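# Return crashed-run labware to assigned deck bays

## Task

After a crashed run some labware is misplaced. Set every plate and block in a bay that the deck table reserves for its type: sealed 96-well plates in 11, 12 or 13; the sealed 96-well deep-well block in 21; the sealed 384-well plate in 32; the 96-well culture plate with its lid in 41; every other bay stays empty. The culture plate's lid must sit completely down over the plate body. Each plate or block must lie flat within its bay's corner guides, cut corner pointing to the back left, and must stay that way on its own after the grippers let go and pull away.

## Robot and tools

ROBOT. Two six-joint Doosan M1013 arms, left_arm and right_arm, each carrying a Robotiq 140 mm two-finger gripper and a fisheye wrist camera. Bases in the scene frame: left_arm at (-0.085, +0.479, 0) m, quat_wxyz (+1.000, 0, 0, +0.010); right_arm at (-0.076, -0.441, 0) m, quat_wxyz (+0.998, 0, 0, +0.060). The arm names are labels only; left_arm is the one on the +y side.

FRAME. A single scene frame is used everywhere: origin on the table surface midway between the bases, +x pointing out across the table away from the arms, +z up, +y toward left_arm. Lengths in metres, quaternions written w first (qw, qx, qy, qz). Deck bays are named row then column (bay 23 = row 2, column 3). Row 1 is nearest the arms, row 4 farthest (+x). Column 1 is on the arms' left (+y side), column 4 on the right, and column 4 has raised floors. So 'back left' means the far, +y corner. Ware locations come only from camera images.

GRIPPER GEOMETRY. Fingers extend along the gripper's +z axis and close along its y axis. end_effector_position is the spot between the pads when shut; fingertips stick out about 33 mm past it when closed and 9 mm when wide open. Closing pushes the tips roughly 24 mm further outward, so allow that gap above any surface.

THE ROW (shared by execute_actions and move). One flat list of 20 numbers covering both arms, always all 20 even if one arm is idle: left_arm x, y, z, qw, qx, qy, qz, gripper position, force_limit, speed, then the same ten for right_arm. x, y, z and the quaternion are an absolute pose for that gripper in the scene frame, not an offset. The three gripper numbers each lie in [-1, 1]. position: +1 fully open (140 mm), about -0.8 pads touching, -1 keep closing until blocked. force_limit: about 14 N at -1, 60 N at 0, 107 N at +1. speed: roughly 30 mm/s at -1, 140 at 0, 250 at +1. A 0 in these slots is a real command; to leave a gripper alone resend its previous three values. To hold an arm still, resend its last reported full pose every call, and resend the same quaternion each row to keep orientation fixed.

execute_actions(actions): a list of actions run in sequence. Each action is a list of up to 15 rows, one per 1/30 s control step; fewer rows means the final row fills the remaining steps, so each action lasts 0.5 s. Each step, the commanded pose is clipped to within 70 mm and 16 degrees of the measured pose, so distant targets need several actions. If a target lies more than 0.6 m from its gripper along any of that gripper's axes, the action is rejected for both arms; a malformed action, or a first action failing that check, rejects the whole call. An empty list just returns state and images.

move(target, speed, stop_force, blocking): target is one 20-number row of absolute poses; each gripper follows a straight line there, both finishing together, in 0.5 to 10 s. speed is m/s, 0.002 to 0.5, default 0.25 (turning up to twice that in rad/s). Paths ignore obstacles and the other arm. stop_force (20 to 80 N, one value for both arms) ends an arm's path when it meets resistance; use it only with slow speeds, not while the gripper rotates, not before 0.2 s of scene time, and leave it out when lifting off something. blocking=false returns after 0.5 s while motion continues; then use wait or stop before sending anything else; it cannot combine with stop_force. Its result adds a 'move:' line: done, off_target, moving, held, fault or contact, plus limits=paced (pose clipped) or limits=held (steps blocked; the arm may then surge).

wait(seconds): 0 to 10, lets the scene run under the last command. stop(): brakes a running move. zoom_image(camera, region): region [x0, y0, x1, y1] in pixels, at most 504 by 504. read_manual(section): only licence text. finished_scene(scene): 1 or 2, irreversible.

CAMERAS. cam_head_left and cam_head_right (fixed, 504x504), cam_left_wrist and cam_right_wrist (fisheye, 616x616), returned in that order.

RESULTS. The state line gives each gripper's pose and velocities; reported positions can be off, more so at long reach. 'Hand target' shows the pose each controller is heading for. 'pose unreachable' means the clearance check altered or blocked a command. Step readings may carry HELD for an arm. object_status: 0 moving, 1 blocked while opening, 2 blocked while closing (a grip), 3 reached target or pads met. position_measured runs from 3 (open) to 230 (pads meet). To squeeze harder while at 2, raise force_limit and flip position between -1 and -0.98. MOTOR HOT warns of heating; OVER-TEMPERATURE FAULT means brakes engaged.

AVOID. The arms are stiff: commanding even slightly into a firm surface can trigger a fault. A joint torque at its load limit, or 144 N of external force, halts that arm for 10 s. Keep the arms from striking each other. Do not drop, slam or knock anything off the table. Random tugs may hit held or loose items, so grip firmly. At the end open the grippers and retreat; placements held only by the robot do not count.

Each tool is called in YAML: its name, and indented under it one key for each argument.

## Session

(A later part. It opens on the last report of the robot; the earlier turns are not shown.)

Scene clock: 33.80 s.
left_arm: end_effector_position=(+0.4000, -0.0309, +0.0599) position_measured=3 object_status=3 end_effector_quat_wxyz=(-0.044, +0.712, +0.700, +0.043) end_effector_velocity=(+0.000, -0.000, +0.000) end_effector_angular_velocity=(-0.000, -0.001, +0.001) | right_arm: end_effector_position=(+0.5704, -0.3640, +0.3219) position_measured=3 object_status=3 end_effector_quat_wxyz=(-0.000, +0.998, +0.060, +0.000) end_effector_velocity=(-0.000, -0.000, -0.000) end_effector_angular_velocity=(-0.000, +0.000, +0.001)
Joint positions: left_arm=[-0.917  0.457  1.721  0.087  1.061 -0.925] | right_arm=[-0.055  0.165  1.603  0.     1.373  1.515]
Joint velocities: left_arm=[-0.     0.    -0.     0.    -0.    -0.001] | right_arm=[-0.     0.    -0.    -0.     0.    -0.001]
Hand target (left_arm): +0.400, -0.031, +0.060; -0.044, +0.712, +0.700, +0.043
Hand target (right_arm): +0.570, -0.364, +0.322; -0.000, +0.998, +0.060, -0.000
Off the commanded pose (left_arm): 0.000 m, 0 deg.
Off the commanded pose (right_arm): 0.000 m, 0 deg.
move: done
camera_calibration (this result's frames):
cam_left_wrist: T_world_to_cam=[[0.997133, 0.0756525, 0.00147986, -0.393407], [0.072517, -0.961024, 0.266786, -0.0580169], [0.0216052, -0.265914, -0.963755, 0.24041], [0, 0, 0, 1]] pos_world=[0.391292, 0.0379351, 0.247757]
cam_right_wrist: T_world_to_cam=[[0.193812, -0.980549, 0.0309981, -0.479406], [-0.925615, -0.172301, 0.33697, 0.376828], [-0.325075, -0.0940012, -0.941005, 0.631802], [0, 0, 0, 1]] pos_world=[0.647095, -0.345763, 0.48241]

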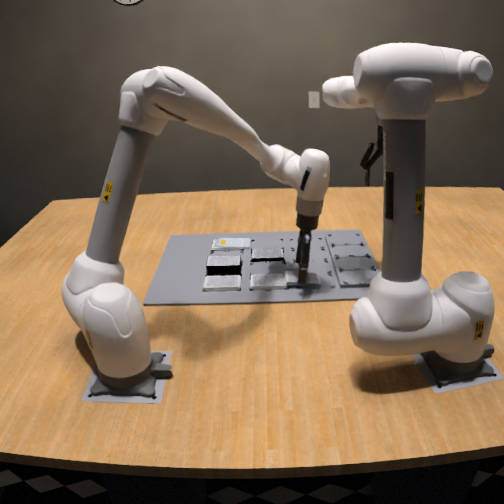

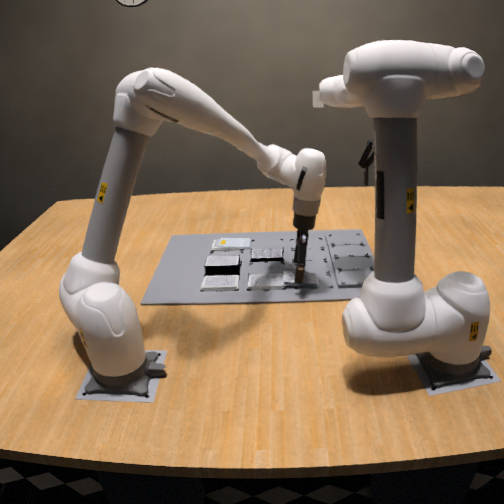

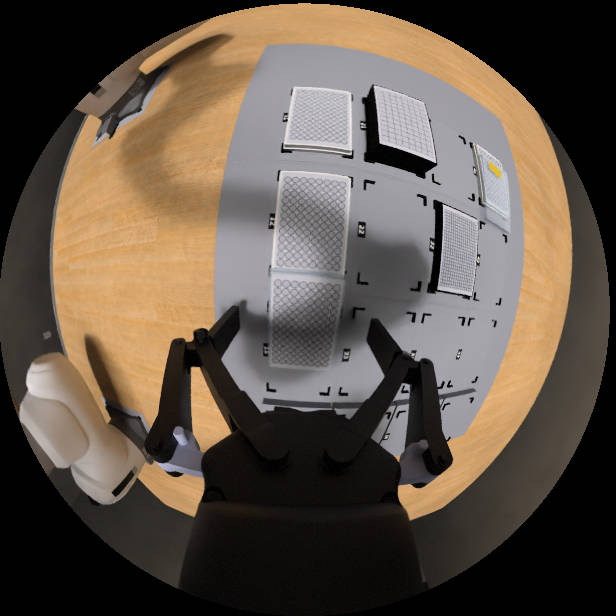

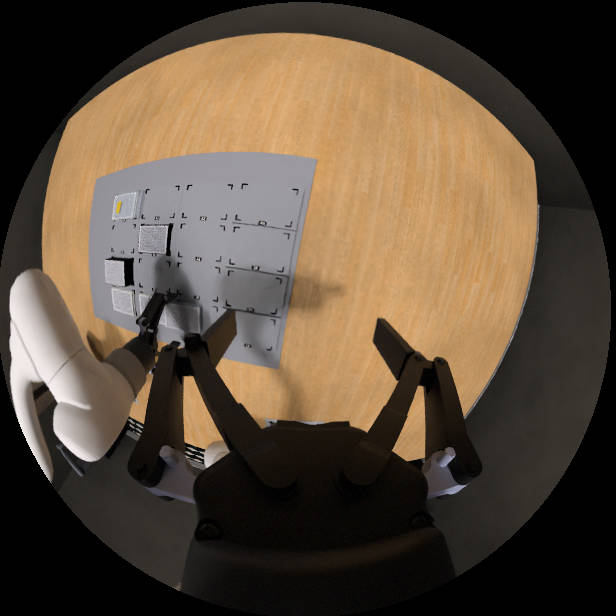

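move:
  target: [0.40,-0.033,0.043,-0.0435,0.7119,0.6996,0.0428,1,-0.3,-1,0.5704,-0.364,0.3219,0,0.998,0.06,0,1,0,0]
  speed: 0.05

move:
  target: [0.40,-0.033,0.043,-0.0435,0.7119,0.6996,0.0428,-1,-0.3,-0.7,0.5704,-0.364,0.3219,0,0.998,0.06,0,1,0,0]

zoom_image:
  camera: "cam_head_left"
  region: [220, 200, 380, 300]

move:
  target: [0.40,-0.036,0.065,-0.0435,0.7119,0.6996,0.0428,-1,-0.3,-0.7,0.5704,-0.364,0.3219,0,0.998,0.06,0,1,0,0]
  speed: 0.05

move:
  target: [0.40,-0.074,0.055,0,0.7133,0.7009,0,-1,-0.3,-0.7,0.5704,-0.364,0.3219,0,0.998,0.06,0,1,0,0]
  speed: 0.05

zoom_image:
  camera: "cam_left_wrist"
  region: [200, 200, 450, 420]

zoom_image:
  camera: "cam_head_left"
  region: [220, 200, 380, 300]

Scene clock: 35.03 s.
left_arm: end_effector_position=(+0.4000, -0.0330, +0.0430) position_measured=3 object_status=3 end_effector_quat_wxyz=(-0.044, +0.712, +0.700, +0.043) end_effector_velocity=(-0.001, +0.001, -0.001) end_effector_angular_velocity=(+0.001, +0.001, +0.001) | right_arm: end_effector_position=(+0.5704, -0.3640, +0.3219) position_measured=3 object_status=3 end_effector_quat_wxyz=(-0.000, +0.998, +0.060, +0.000) end_effector_velocity=(+0.000, +0.000, +0.000) end_effector_angular_velocity=(+0.000, -0.001, -0.000)
Joint positions: left_arm=[-0.918  0.475  1.729  0.089  1.035 -0.929] | right_arm=[-0.055  0.165  1.603  0.     1.373  1.515]
Joint velocities: left_arm=[ 0.    -0.     0.002  0.    -0.    -0.001] | right_arm=[ 0.    -0.    -0.     0.    -0.001  0.   ]
Hand target (left_arm): +0.400, -0.033, +0.043; -0.044, +0.712, +0.700, +0.043
Hand target (right_arm): +0.570, -0.364, +0.322; -0.000, +0.998, +0.060, -0.000
Off the commanded pose (left_arm): 0.000 m, 0 deg.
Off the commanded pose (right_arm): 0.000 m, 0 deg.
move: done
camera_calibration (this result's frames):
cam_left_wrist: T_world_to_cam=[[0.997134, 0.0756416, 0.00149013, -0.393266], [0.0725016, -0.960999, 0.266878, -0.0554571], [0.0216191, -0.266005, -0.963729, 0.223541], [0, 0, 0, 1]] pos_world=[0.391327, 0.0359161, 0.230819]
cam_right_wrist: T_world_to_cam=[[0.193812, -0.980549, 0.0309981, -0.479406], [-0.925615, -0.172301, 0.33697, 0.376828], [-0.325075, -0.0940011, -0.941005, 0.631802], [0, 0, 0, 1]] pos_world=[0.647095, -0.345763, 0.48241]

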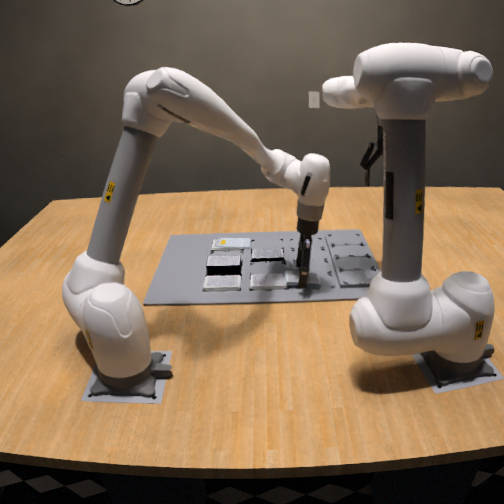

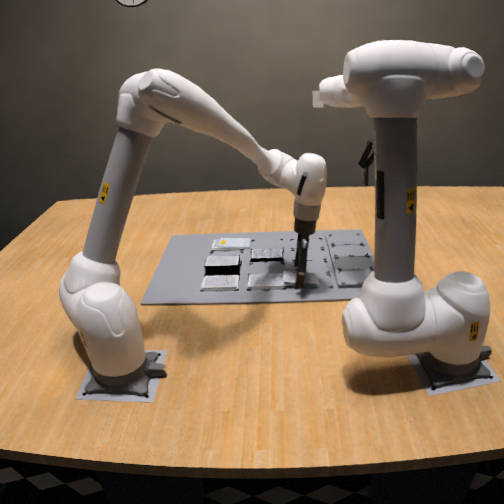

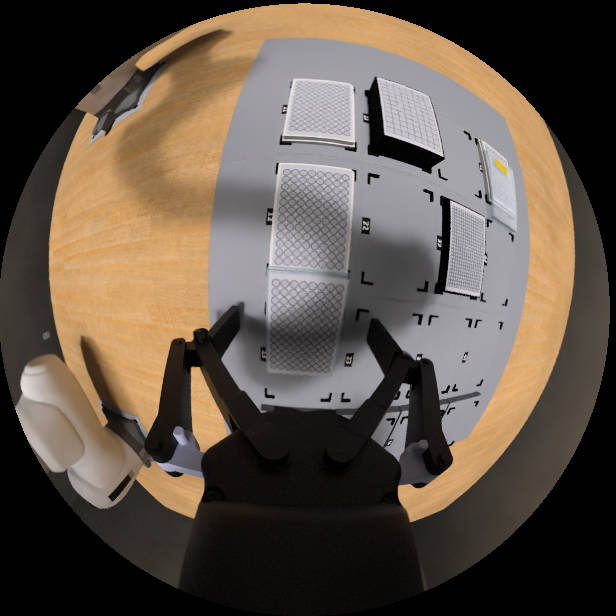

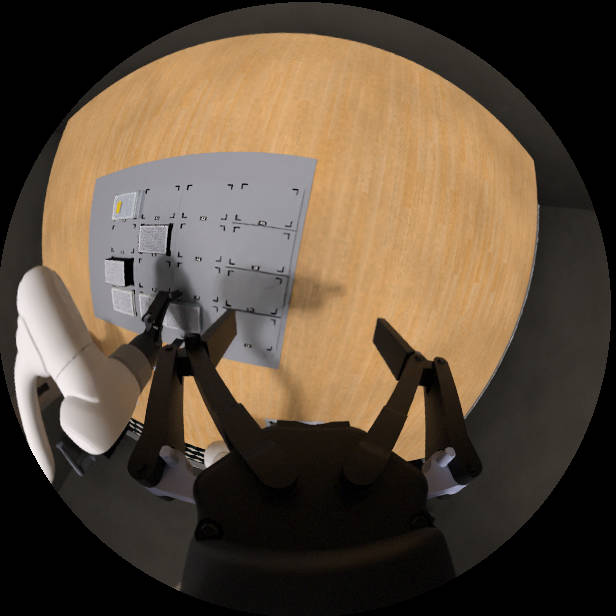

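Scene clock: 36.27 s.
left_arm: end_effector_position=(+0.4001, -0.0331, +0.0430) position_measured=104 object_status=2 end_effector_quat_wxyz=(-0.043, +0.712, +0.700, +0.043) end_effector_velocity=(-0.000, +0.000, -0.001) end_effector_angular_velocity=(-0.000, +0.001, -0.000) | right_arm: end_effector_position=(+0.5704, -0.3640, +0.3219) position_measured=3 object_status=3 end_effector_quat_wxyz=(-0.000, +0.998, +0.060, +0.000) end_effector_velocity=(-0.000, +0.000, +0.000) end_effector_angular_velocity=(+0.000, +0.000, +0.001)
Joint positions: left_arm=[-0.918  0.475  1.729  0.089  1.035 -0.929] | right_arm=[-0.055  0.165  1.603  0.     1.373  1.515]
Joint velocities: left_arm=[ 0.     0.     0.    -0.001 -0.     0.001] | right_arm=[-0.    -0.    -0.     0.     0.    -0.002]
Hand target (left_arm): +0.400, -0.033, +0.043; -0.044, +0.712, +0.700, +0.043
Hand target (right_arm): +0.570, -0.364, +0.322; -0.000, +0.998, +0.060, -0.000
Off the commanded pose (left_arm): 0.000 m, 0 deg.
Off the commanded pose (right_arm): 0.000 m, 0 deg.
move: done
camera_calibration (this result's frames):
cam_left_wrist: T_world_to_cam=[[0.997136, 0.0756141, 0.00160047, -0.39333], [0.0724422, -0.96096, 0.267035, -0.0555748], [0.0217296, -0.266154, -0.963686, 0.223536], [0, 0, 0, 1]] pos_world=[0.391372, 0.035831, 0.230888]
cam_right_wrist: T_world_to_cam=[[0.193812, -0.980549, 0.0309983, -0.479406], [-0.925615, -0.172301, 0.33697, 0.376828], [-0.325075, -0.0940014, -0.941005, 0.631802], [0, 0, 0, 1]] pos_world=[0.647095, -0.345763, 0.48241]

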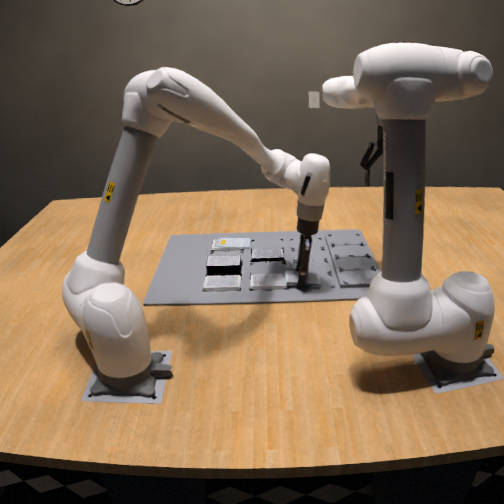

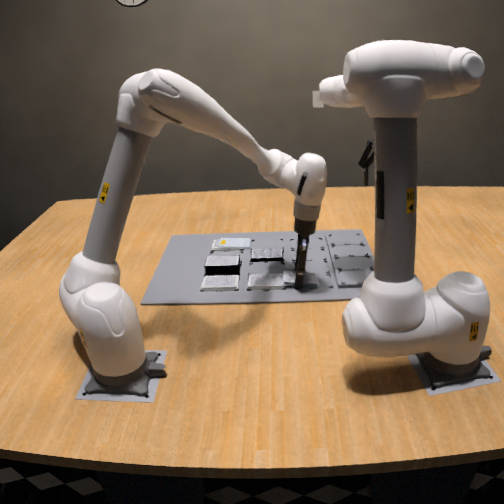

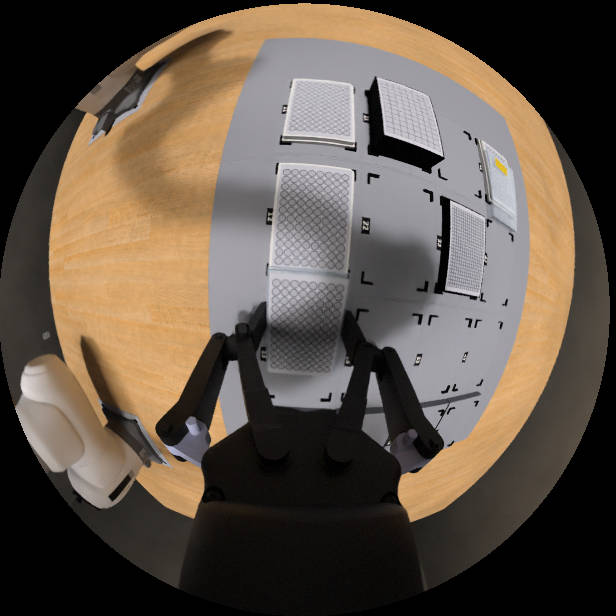

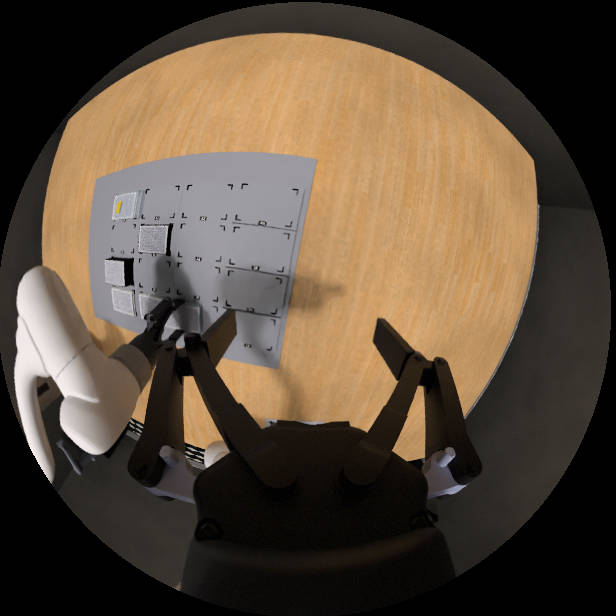

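Region (220, 200, 380, 300) of cam_head_left's 504x504 image, scaled by 3.150, with more detail than that image has; it fills the top 315 rows of this view, and the rest is white.

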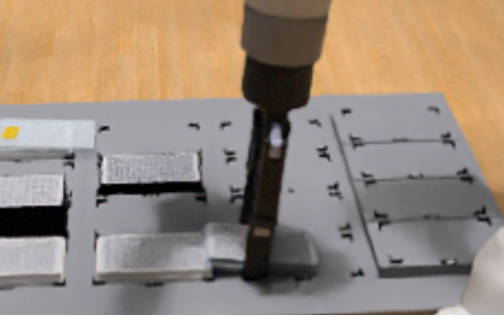

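Scene clock: 37.00 s.
left_arm: end_effector_position=(+0.4000, -0.0360, +0.0650) position_measured=104 object_status=2 end_effector_quat_wxyz=(-0.043, +0.712, +0.700, +0.043) end_effector_velocity=(+0.000, -0.000, +0.000) end_effector_angular_velocity=(-0.001, +0.000, +0.000) | right_arm: end_effector_position=(+0.5704, -0.3640, +0.3219) position_measured=3 object_status=3 end_effector_quat_wxyz=(-0.000, +0.998, +0.060, +0.000) end_effector_velocity=(+0.000, -0.000, -0.000) end_effector_angular_velocity=(+0.000, +0.000, -0.000)
Joint positions: left_arm=[-0.921  0.457  1.71   0.086  1.072 -0.928] | right_arm=[-0.055  0.165  1.603  0.     1.373  1.515]
Joint velocities: left_arm=[ 0.    -0.    -0.001 -0.     0.001  0.   ] | right_arm=[-0.  0. -0.  0. -0. -0.]
Hand target (left_arm): +0.400, -0.036, +0.065; -0.044, +0.712, +0.700, +0.043
Hand target (right_arm): +0.570, -0.364, +0.322; -0.000, +0.998, +0.060, -0.000
Off the commanded pose (left_arm): 0.000 m, 0 deg.
Off the commanded pose (right_arm): 0.000 m, 0 deg.
move: done
camera_calibration (this result's frames):
cam_left_wrist: T_world_to_cam=[[0.997138, 0.0755934, 0.00151033, -0.393086], [0.072447, -0.960968, 0.267006, -0.0642949], [0.0216353, -0.266132, -0.963694, 0.243991], [0, 0, 0, 1]] pos_world=[0.39134, 0.0328631, 0.252893]
cam_right_wrist: T_world_to_cam=[[0.193812, -0.980549, 0.0309981, -0.479406], [-0.925615, -0.172301, 0.33697, 0.376828], [-0.325075, -0.0940012, -0.941005, 0.631802], [0, 0, 0, 1]] pos_world=[0.647095, -0.345763, 0.48241]

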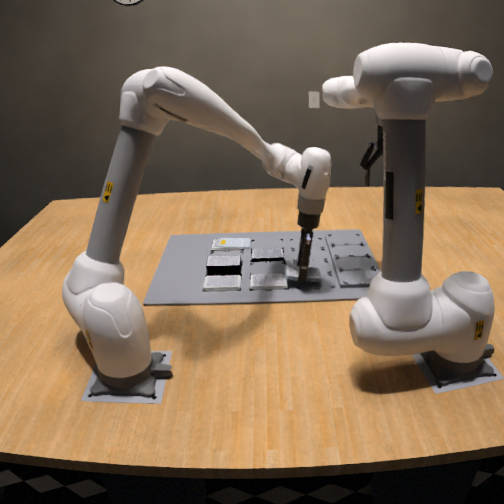

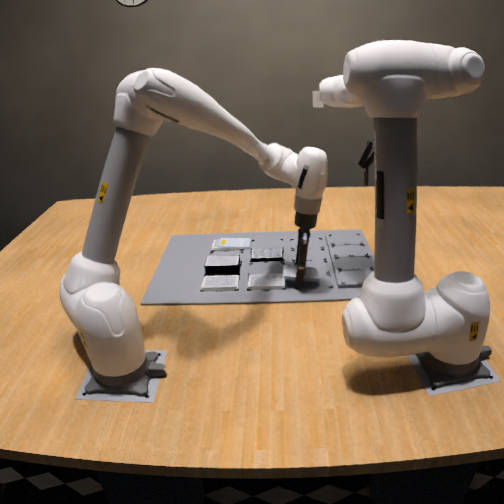

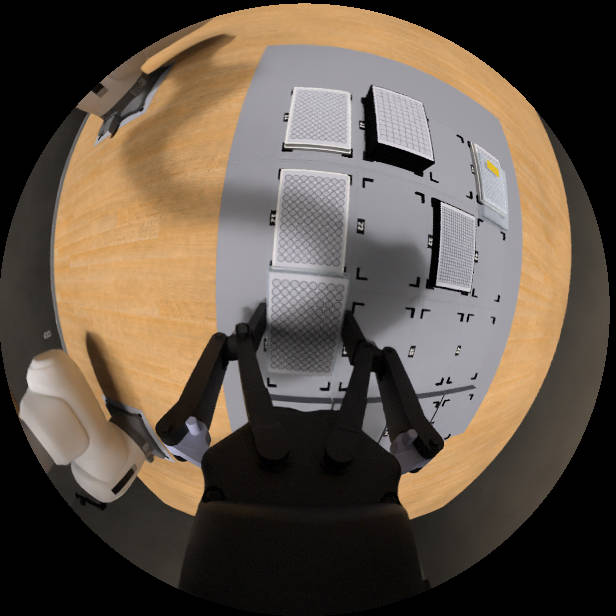

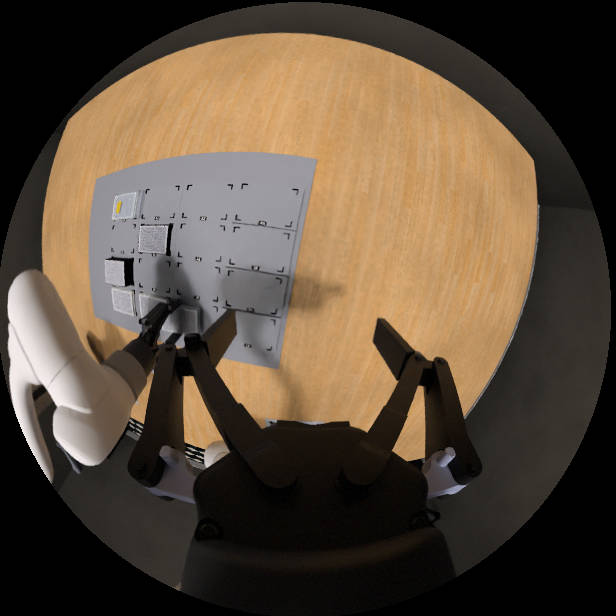

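Scene clock: 38.47 s.
left_arm: end_effector_position=(+0.4000, -0.0740, +0.0550) position_measured=104 object_status=2 end_effector_quat_wxyz=(-0.000, +0.713, +0.701, -0.000) end_effector_velocity=(+0.000, -0.000, -0.000) end_effector_angular_velocity=(-0.001, +0.001, +0.001) | right_arm: end_effector_position=(+0.5704, -0.3640, +0.3219) position_measured=3 object_status=3 end_effector_quat_wxyz=(-0.000, +0.998, +0.060, +0.000) end_effector_velocity=(+0.000, -0.000, +0.000) end_effector_angular_velocity=(-0.000, -0.000, +0.000)
Joint positions: left_arm=[-0.919  0.462  1.719 -0.     0.961 -0.881] | right_arm=[-0.055  0.165  1.603  0.     1.373  1.515]
Joint velocities: left_arm=[ 0.     0.    -0.    -0.001 -0.     0.   ] | right_arm=[-0. -0.  0. -0. -0. -0.]
Hand target (left_arm): +0.400, -0.074, +0.055; -0.000, +0.713, +0.701, -0.000
Hand target (right_arm): +0.570, -0.364, +0.322; -0.000, +0.998, +0.060, -0.000
Off the commanded pose (left_arm): 0.000 m, 0 deg.
Off the commanded pose (right_arm): 0.000 m, 0 deg.
move: done
camera_calibration (this result's frames):
cam_left_wrist: T_world_to_cam=[[0.99714, 0.0751623, -0.00790254, -0.389696], [0.0724748, -0.921325, 0.381978, -0.101488], [0.0214295, -0.381458, -0.924138, 0.213583], [0, 0, 0, 1]] pos_world=[0.39136, 0.0172602, 0.233067]
cam_right_wrist: T_world_to_cam=[[0.193812, -0.980549, 0.0309981, -0.479406], [-0.925615, -0.172301, 0.33697, 0.376828], [-0.325075, -0.0940012, -0.941005, 0.631802], [0, 0, 0, 1]] pos_world=[0.647095, -0.345763, 0.48241]

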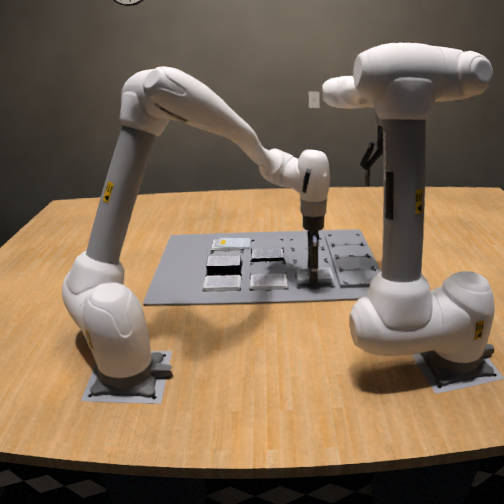

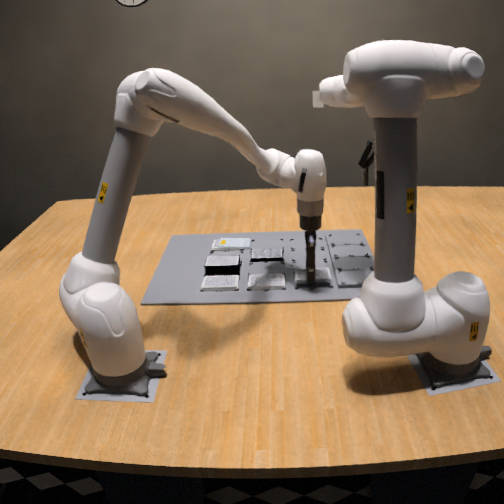

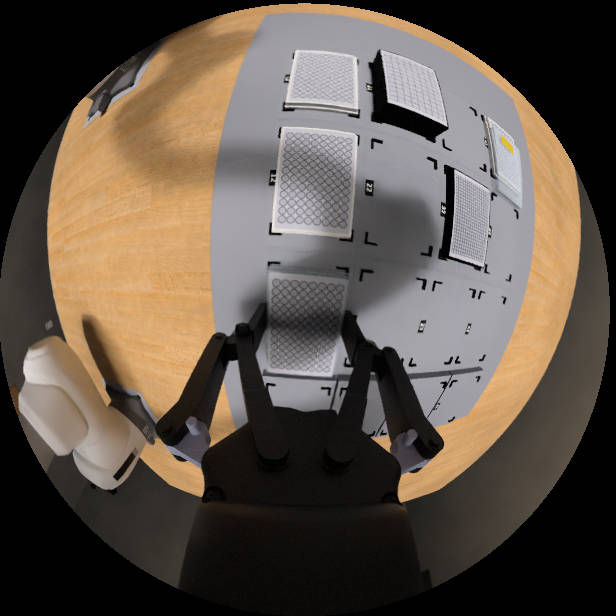

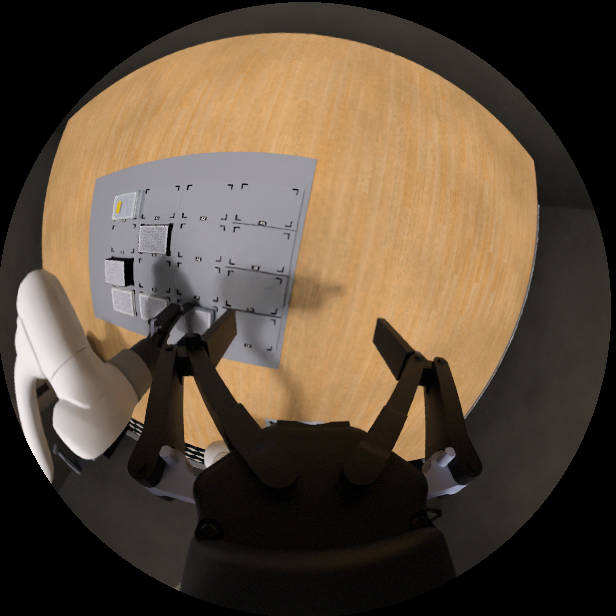

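Region (200, 200, 450, 420) of cam_left_wrist's 616x616 image, scaled by 2.016, with more detail than that image has; it fills the top 444 rows of this view, and the rest is white.

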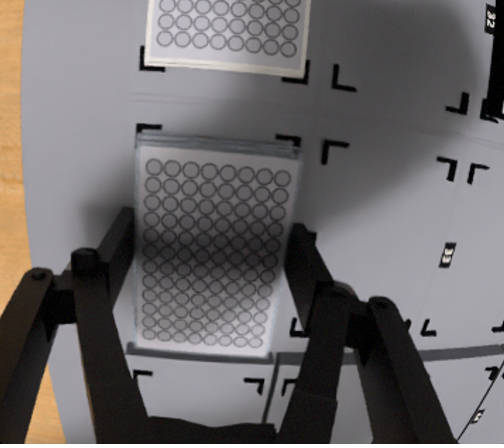

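Region (220, 200, 380, 300) of cam_head_left's 504x504 image, scaled by 3.150, with more detail than that image has; it fills the top 315 rows of this view, and the rest is white.

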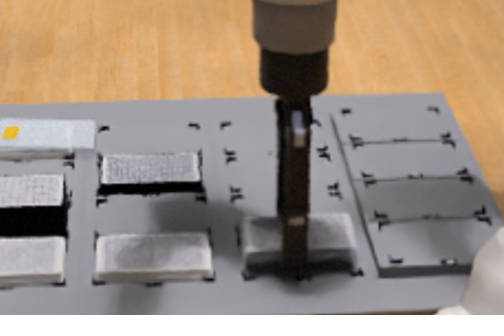

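move:
  target: [0.40,-0.077,0.045,0,0.7181,0.6959,0,-1,-0.3,-0.7,0.5704,-0.364,0.3219,0,0.998,0.06,0,1,0,0]
  speed: 0.02

zoom_image:
  camera: "cam_left_wrist"
  region: [230, 220, 400, 390]

zoom_image:
  camera: "cam_head_left"
  region: [270, 250, 370, 300]

zoom_image:
  camera: "cam_right_wrist"
  region: [140, 270, 260, 350]

Scene clock: 39.70 s.
left_arm: end_effector_position=(+0.4000, -0.0770, +0.0450) position_measured=104 object_status=2 end_effector_quat_wxyz=(-0.000, +0.718, +0.696, -0.000) end_effector_velocity=(-0.001, +0.000, -0.001) end_effector_angular_velocity=(+0.001, +0.002, -0.000) | right_arm: end_effector_position=(+0.5704, -0.3640, +0.3219) position_measured=3 object_status=3 end_effector_quat_wxyz=(-0.000, +0.998, +0.060, +0.000) end_effector_velocity=(-0.000, -0.000, +0.000) end_effector_angular_velocity=(+0.000, +0.001, -0.001)
Joint positions: left_arm=[-0.921  0.474  1.721 -0.     0.947 -0.869] | right_arm=[-0.055  0.165  1.603  0.     1.373  1.515]
Joint velocities: left_arm=[-0.     0.001 -0.    -0.001  0.001  0.001] | right_arm=[-0.    -0.    -0.     0.     0.001  0.001]
Hand target (left_arm): +0.400, -0.077, +0.045; -0.000, +0.718, +0.696, +0.000
Hand target (right_arm): +0.570, -0.364, +0.322; -0.000, +0.998, +0.060, -0.000
Off the commanded pose (left_arm): 0.000 m, 0 deg.
Off the commanded pose (right_arm): 0.000 m, 0 deg.
move: done
camera_calibration (this result's frames):
cam_left_wrist: T_world_to_cam=[[0.998083, 0.061377, -0.00789507, -0.390968], [0.0597341, -0.922229, 0.382002, -0.0953781], [0.0161651, -0.381741, -0.924128, 0.20524], [0, 0, 0, 1]] pos_world=[0.392598, 0.0143845, 0.223016]
cam_right_wrist: T_world_to_cam=[[0.193812, -0.980549, 0.030998, -0.479406], [-0.925615, -0.172301, 0.33697, 0.376828], [-0.325075, -0.094001, -0.941005, 0.631802], [0, 0, 0, 1]] pos_world=[0.647095, -0.345763, 0.48241]

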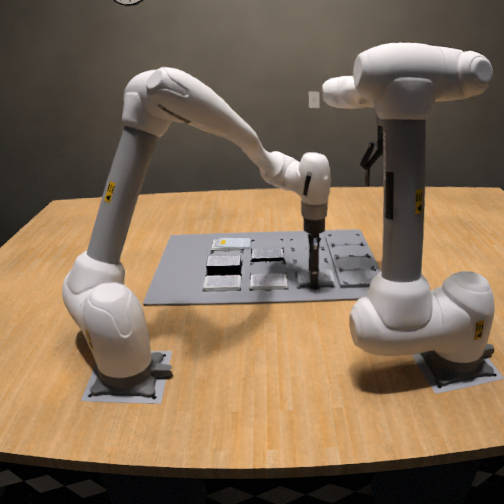

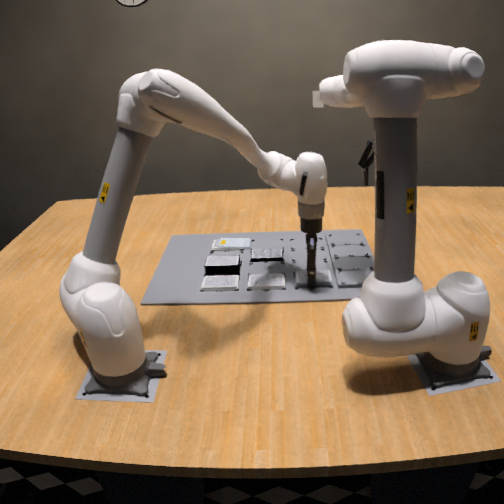

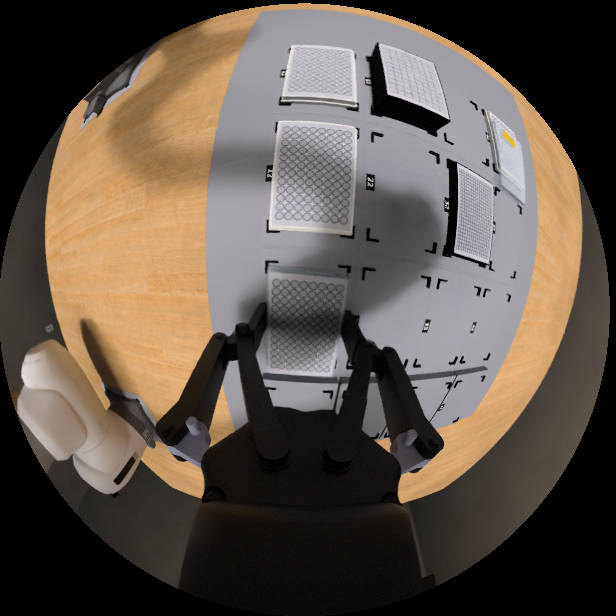

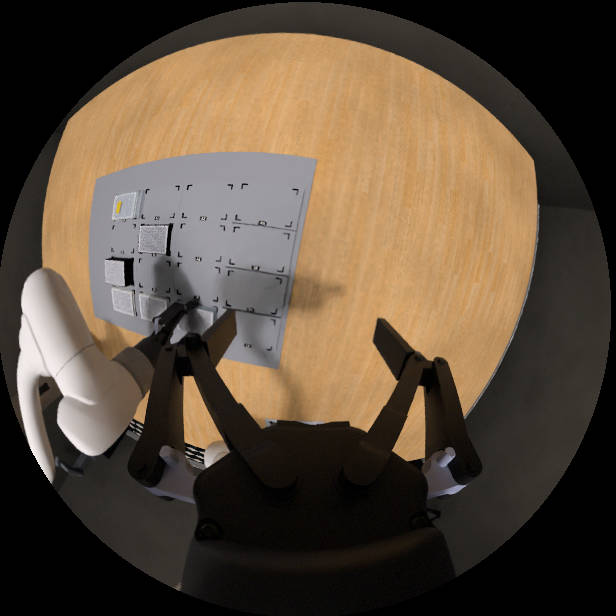

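Region (230, 220, 400, 390) of cam_left_wrist's 616x616 image, scaled by 2.965, with more detail than that image has.

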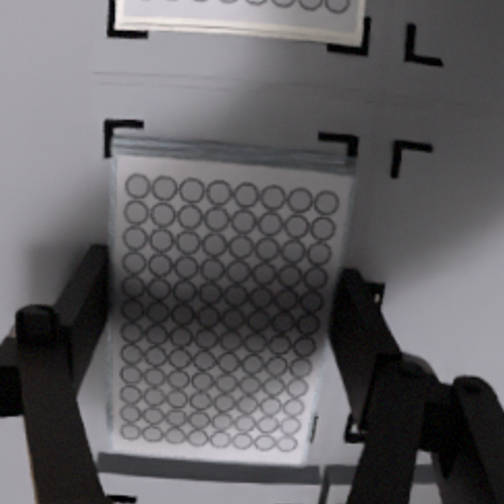

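Region (270, 250, 370, 300) of cam_head_left's 504x504 image, scaled by 5.040, with more detail than that image has.

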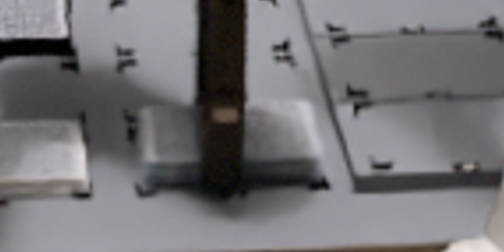

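Region (140, 270, 260, 350) of cam_right_wrist's 616x616 image, scaled by 4.200, with more detail than that image has.

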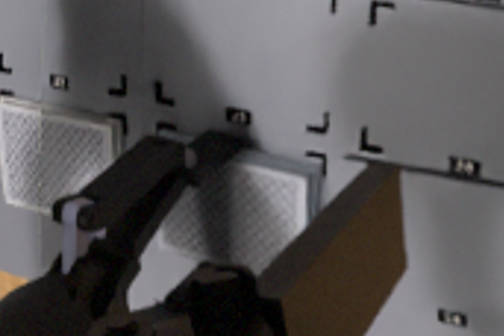

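move:
  target: [0.3995,-0.076,0.042,0,0.7151,0.6990,0,-1,-0.3,-0.7,0.5704,-0.364,0.3219,0,0.998,0.06,0,1,0,0]
  speed: 0.02

zoom_image:
  camera: "cam_left_wrist"
  region: [230, 220, 400, 390]

move:
  target: [0.3995,-0.076,0.030,0,0.7151,0.6990,0,-1,-0.3,-0.7,0.5704,-0.364,0.3219,0,0.998,0.06,0,1,0,0]
  speed: 0.003
  stop_force: 20

zoom_image:
  camera: "cam_left_wrist"
  region: [230, 220, 400, 390]

zoom_image:
  camera: "cam_head_left"
  region: [270, 250, 370, 300]

Scene clock: 40.77 s.
left_arm: end_effector_position=(+0.3995, -0.0760, +0.0420) position_measured=104 object_status=2 end_effector_quat_wxyz=(-0.000, +0.715, +0.699, +0.000) end_effector_velocity=(-0.001, +0.000, -0.001) end_effector_angular_velocity=(+0.000, +0.001, +0.001) | right_arm: end_effector_position=(+0.5704, -0.3640, +0.3219) position_measured=3 object_status=3 end_effector_quat_wxyz=(-0.000, +0.998, +0.060, +0.000) end_effector_velocity=(+0.000, -0.000, +0.000) end_effector_angular_velocity=(-0.000, -0.001, +0.000)
Joint positions: left_arm=[-0.921  0.475  1.725  0.     0.941 -0.878] | right_arm=[-0.055  0.165  1.603  0.     1.373  1.515]
Joint velocities: left_arm=[-0.     0.     0.001 -0.001 -0.    -0.   ] | right_arm=[-0. -0. -0. -0. -0. -0.]
Hand target (left_arm): +0.400, -0.076, +0.042; +0.000, +0.715, +0.699, +0.000
Hand target (right_arm): +0.570, -0.364, +0.322; -0.000, +0.998, +0.060, -0.000
Off the commanded pose (left_arm): 0.000 m, 0 deg.
Off the commanded pose (right_arm): 0.000 m, 0 deg.
move: done
camera_calibration (this result's frames):
cam_left_wrist: T_world_to_cam=[[0.997526, 0.0698626, -0.00779059, -0.389707], [0.0675345, -0.921686, 0.382014, -0.096407], [0.019508, -0.381595, -0.924124, 0.201562], [0, 0, 0, 1]] pos_world=[0.391322, 0.0152839, 0.220061]
cam_right_wrist: T_world_to_cam=[[0.193812, -0.980549, 0.0309982, -0.479406], [-0.925615, -0.172301, 0.33697, 0.376828], [-0.325075, -0.0940012, -0.941005, 0.631802], [0, 0, 0, 1]] pos_world=[0.647095, -0.345763, 0.48241]

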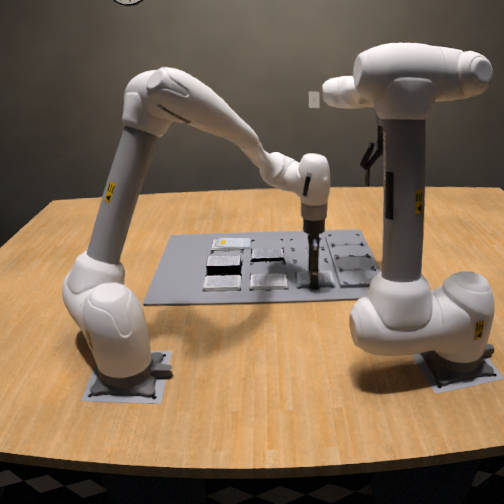

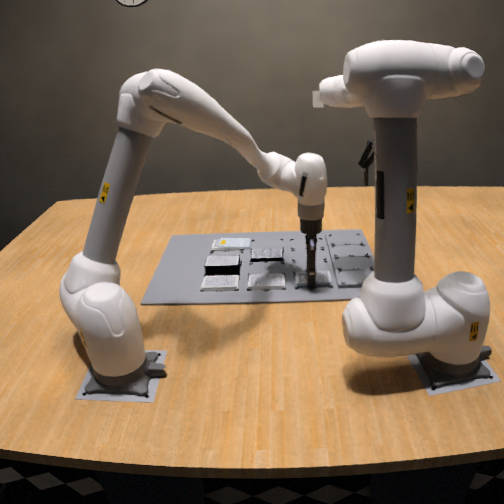

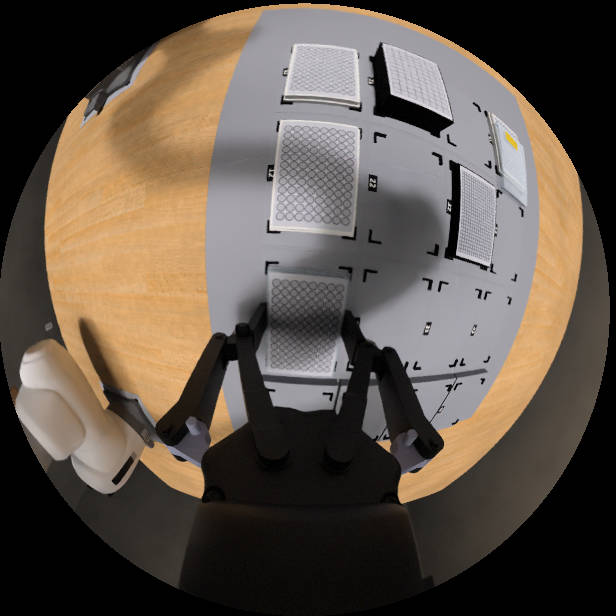

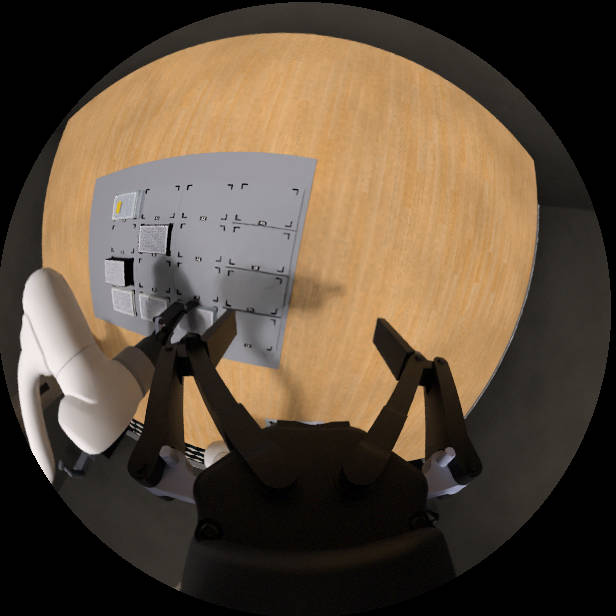

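Region (230, 220, 400, 390) of cam_left_wrist's 616x616 image, scaled by 2.965, with more detail than that image has.

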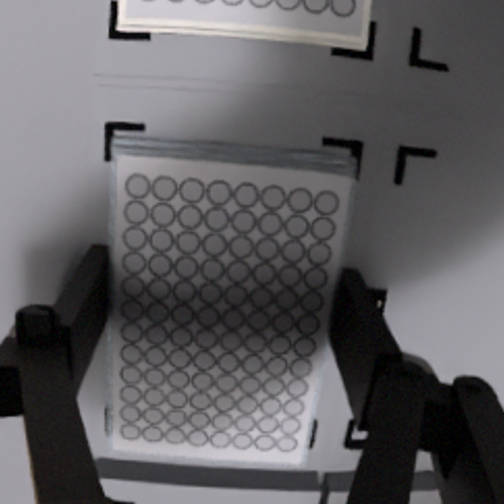

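Scene clock: 43.07 s.
left_arm: end_effector_position=(+0.3995, -0.0760, +0.0361) position_measured=104 object_status=2 end_effector_quat_wxyz=(+0.000, +0.715, +0.699, +0.000) end_effector_velocity=(+0.000, +0.000, +0.002) end_effector_angular_velocity=(-0.000, -0.000, -0.000) | right_arm: end_effector_position=(+0.5704, -0.3640, +0.3219) position_measured=3 object_status=3 end_effector_quat_wxyz=(-0.000, +0.998, +0.060, +0.000) end_effector_velocity=(+0.000, +0.000, -0.000) end_effector_angular_velocity=(-0.000, -0.001, +0.001)
Joint positions: left_arm=[-0.921  0.481  1.729  0.     0.931 -0.878] | right_arm=[-0.055  0.165  1.603  0.     1.373  1.515]
Joint velocities: left_arm=[ 0.001 -0.002 -0.001 -0.     0.002  0.001] | right_arm=[ 0.     0.     0.    -0.    -0.001 -0.001]
Hand target (left_arm): +0.400, -0.076, +0.036; +0.000, +0.715, +0.699, +0.000
Hand target (right_arm): +0.570, -0.364, +0.322; -0.000, +0.998, +0.060, -0.000
Off the commanded pose (left_arm): 0.006 m, 0 deg.
Off the commanded pose (right_arm): 0.000 m, 0 deg.
move: contact (left_arm)
camera_calibration (this result's frames):
cam_left_wrist: T_world_to_cam=[[0.997524, 0.0699023, -0.00774568, -0.38976], [0.067553, -0.921663, 0.382065, -0.0941306], [0.0195683, -0.381642, -0.924103, 0.196075], [0, 0, 0, 1]] pos_world=[0.391316, 0.0153188, 0.214138]
cam_right_wrist: T_world_to_cam=[[0.193812, -0.980549, 0.0309981, -0.479406], [-0.925615, -0.172301, 0.33697, 0.376828], [-0.325075, -0.0940011, -0.941005, 0.631802], [0, 0, 0, 1]] pos_world=[0.647095, -0.345763, 0.48241]

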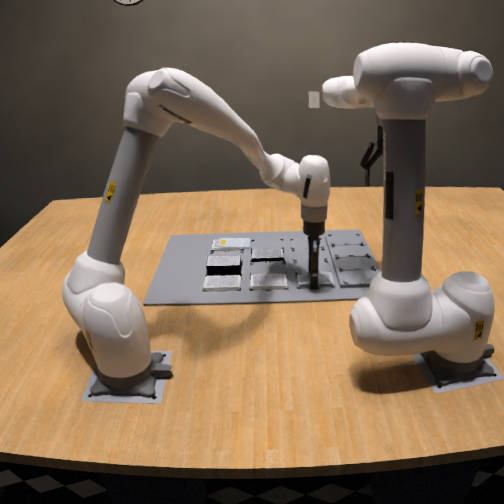

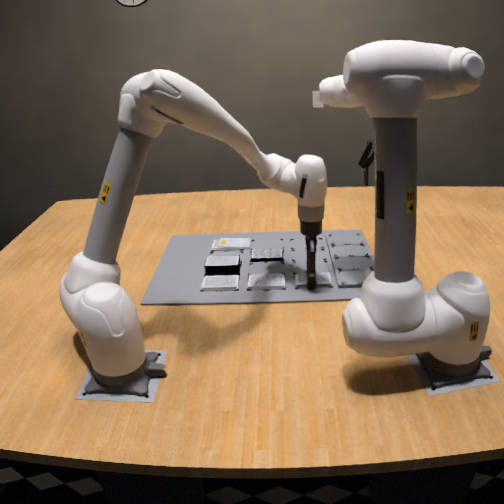

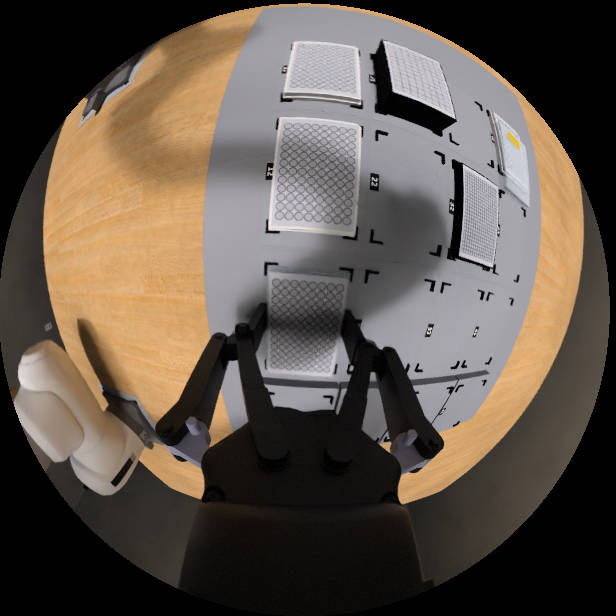

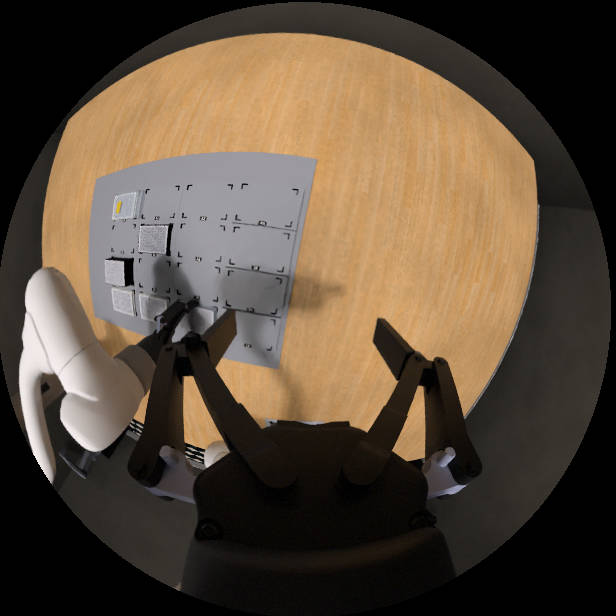

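Region (230, 220, 400, 390) of cam_left_wrist's 616x616 image, scaled by 2.965, with more detail than that image has.

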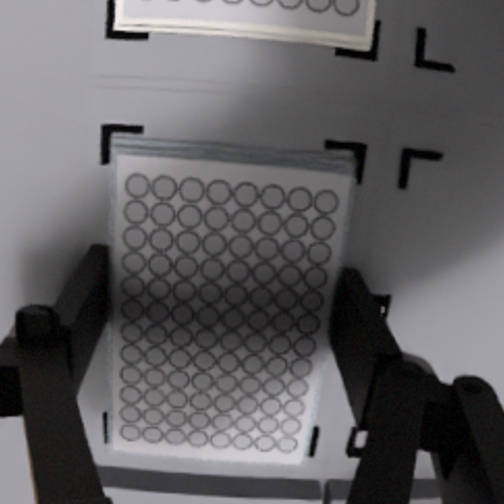

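Region (270, 250, 370, 300) of cam_head_left's 504x504 image, scaled by 5.040, with more detail than that image has.

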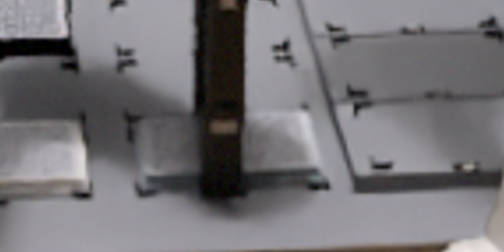

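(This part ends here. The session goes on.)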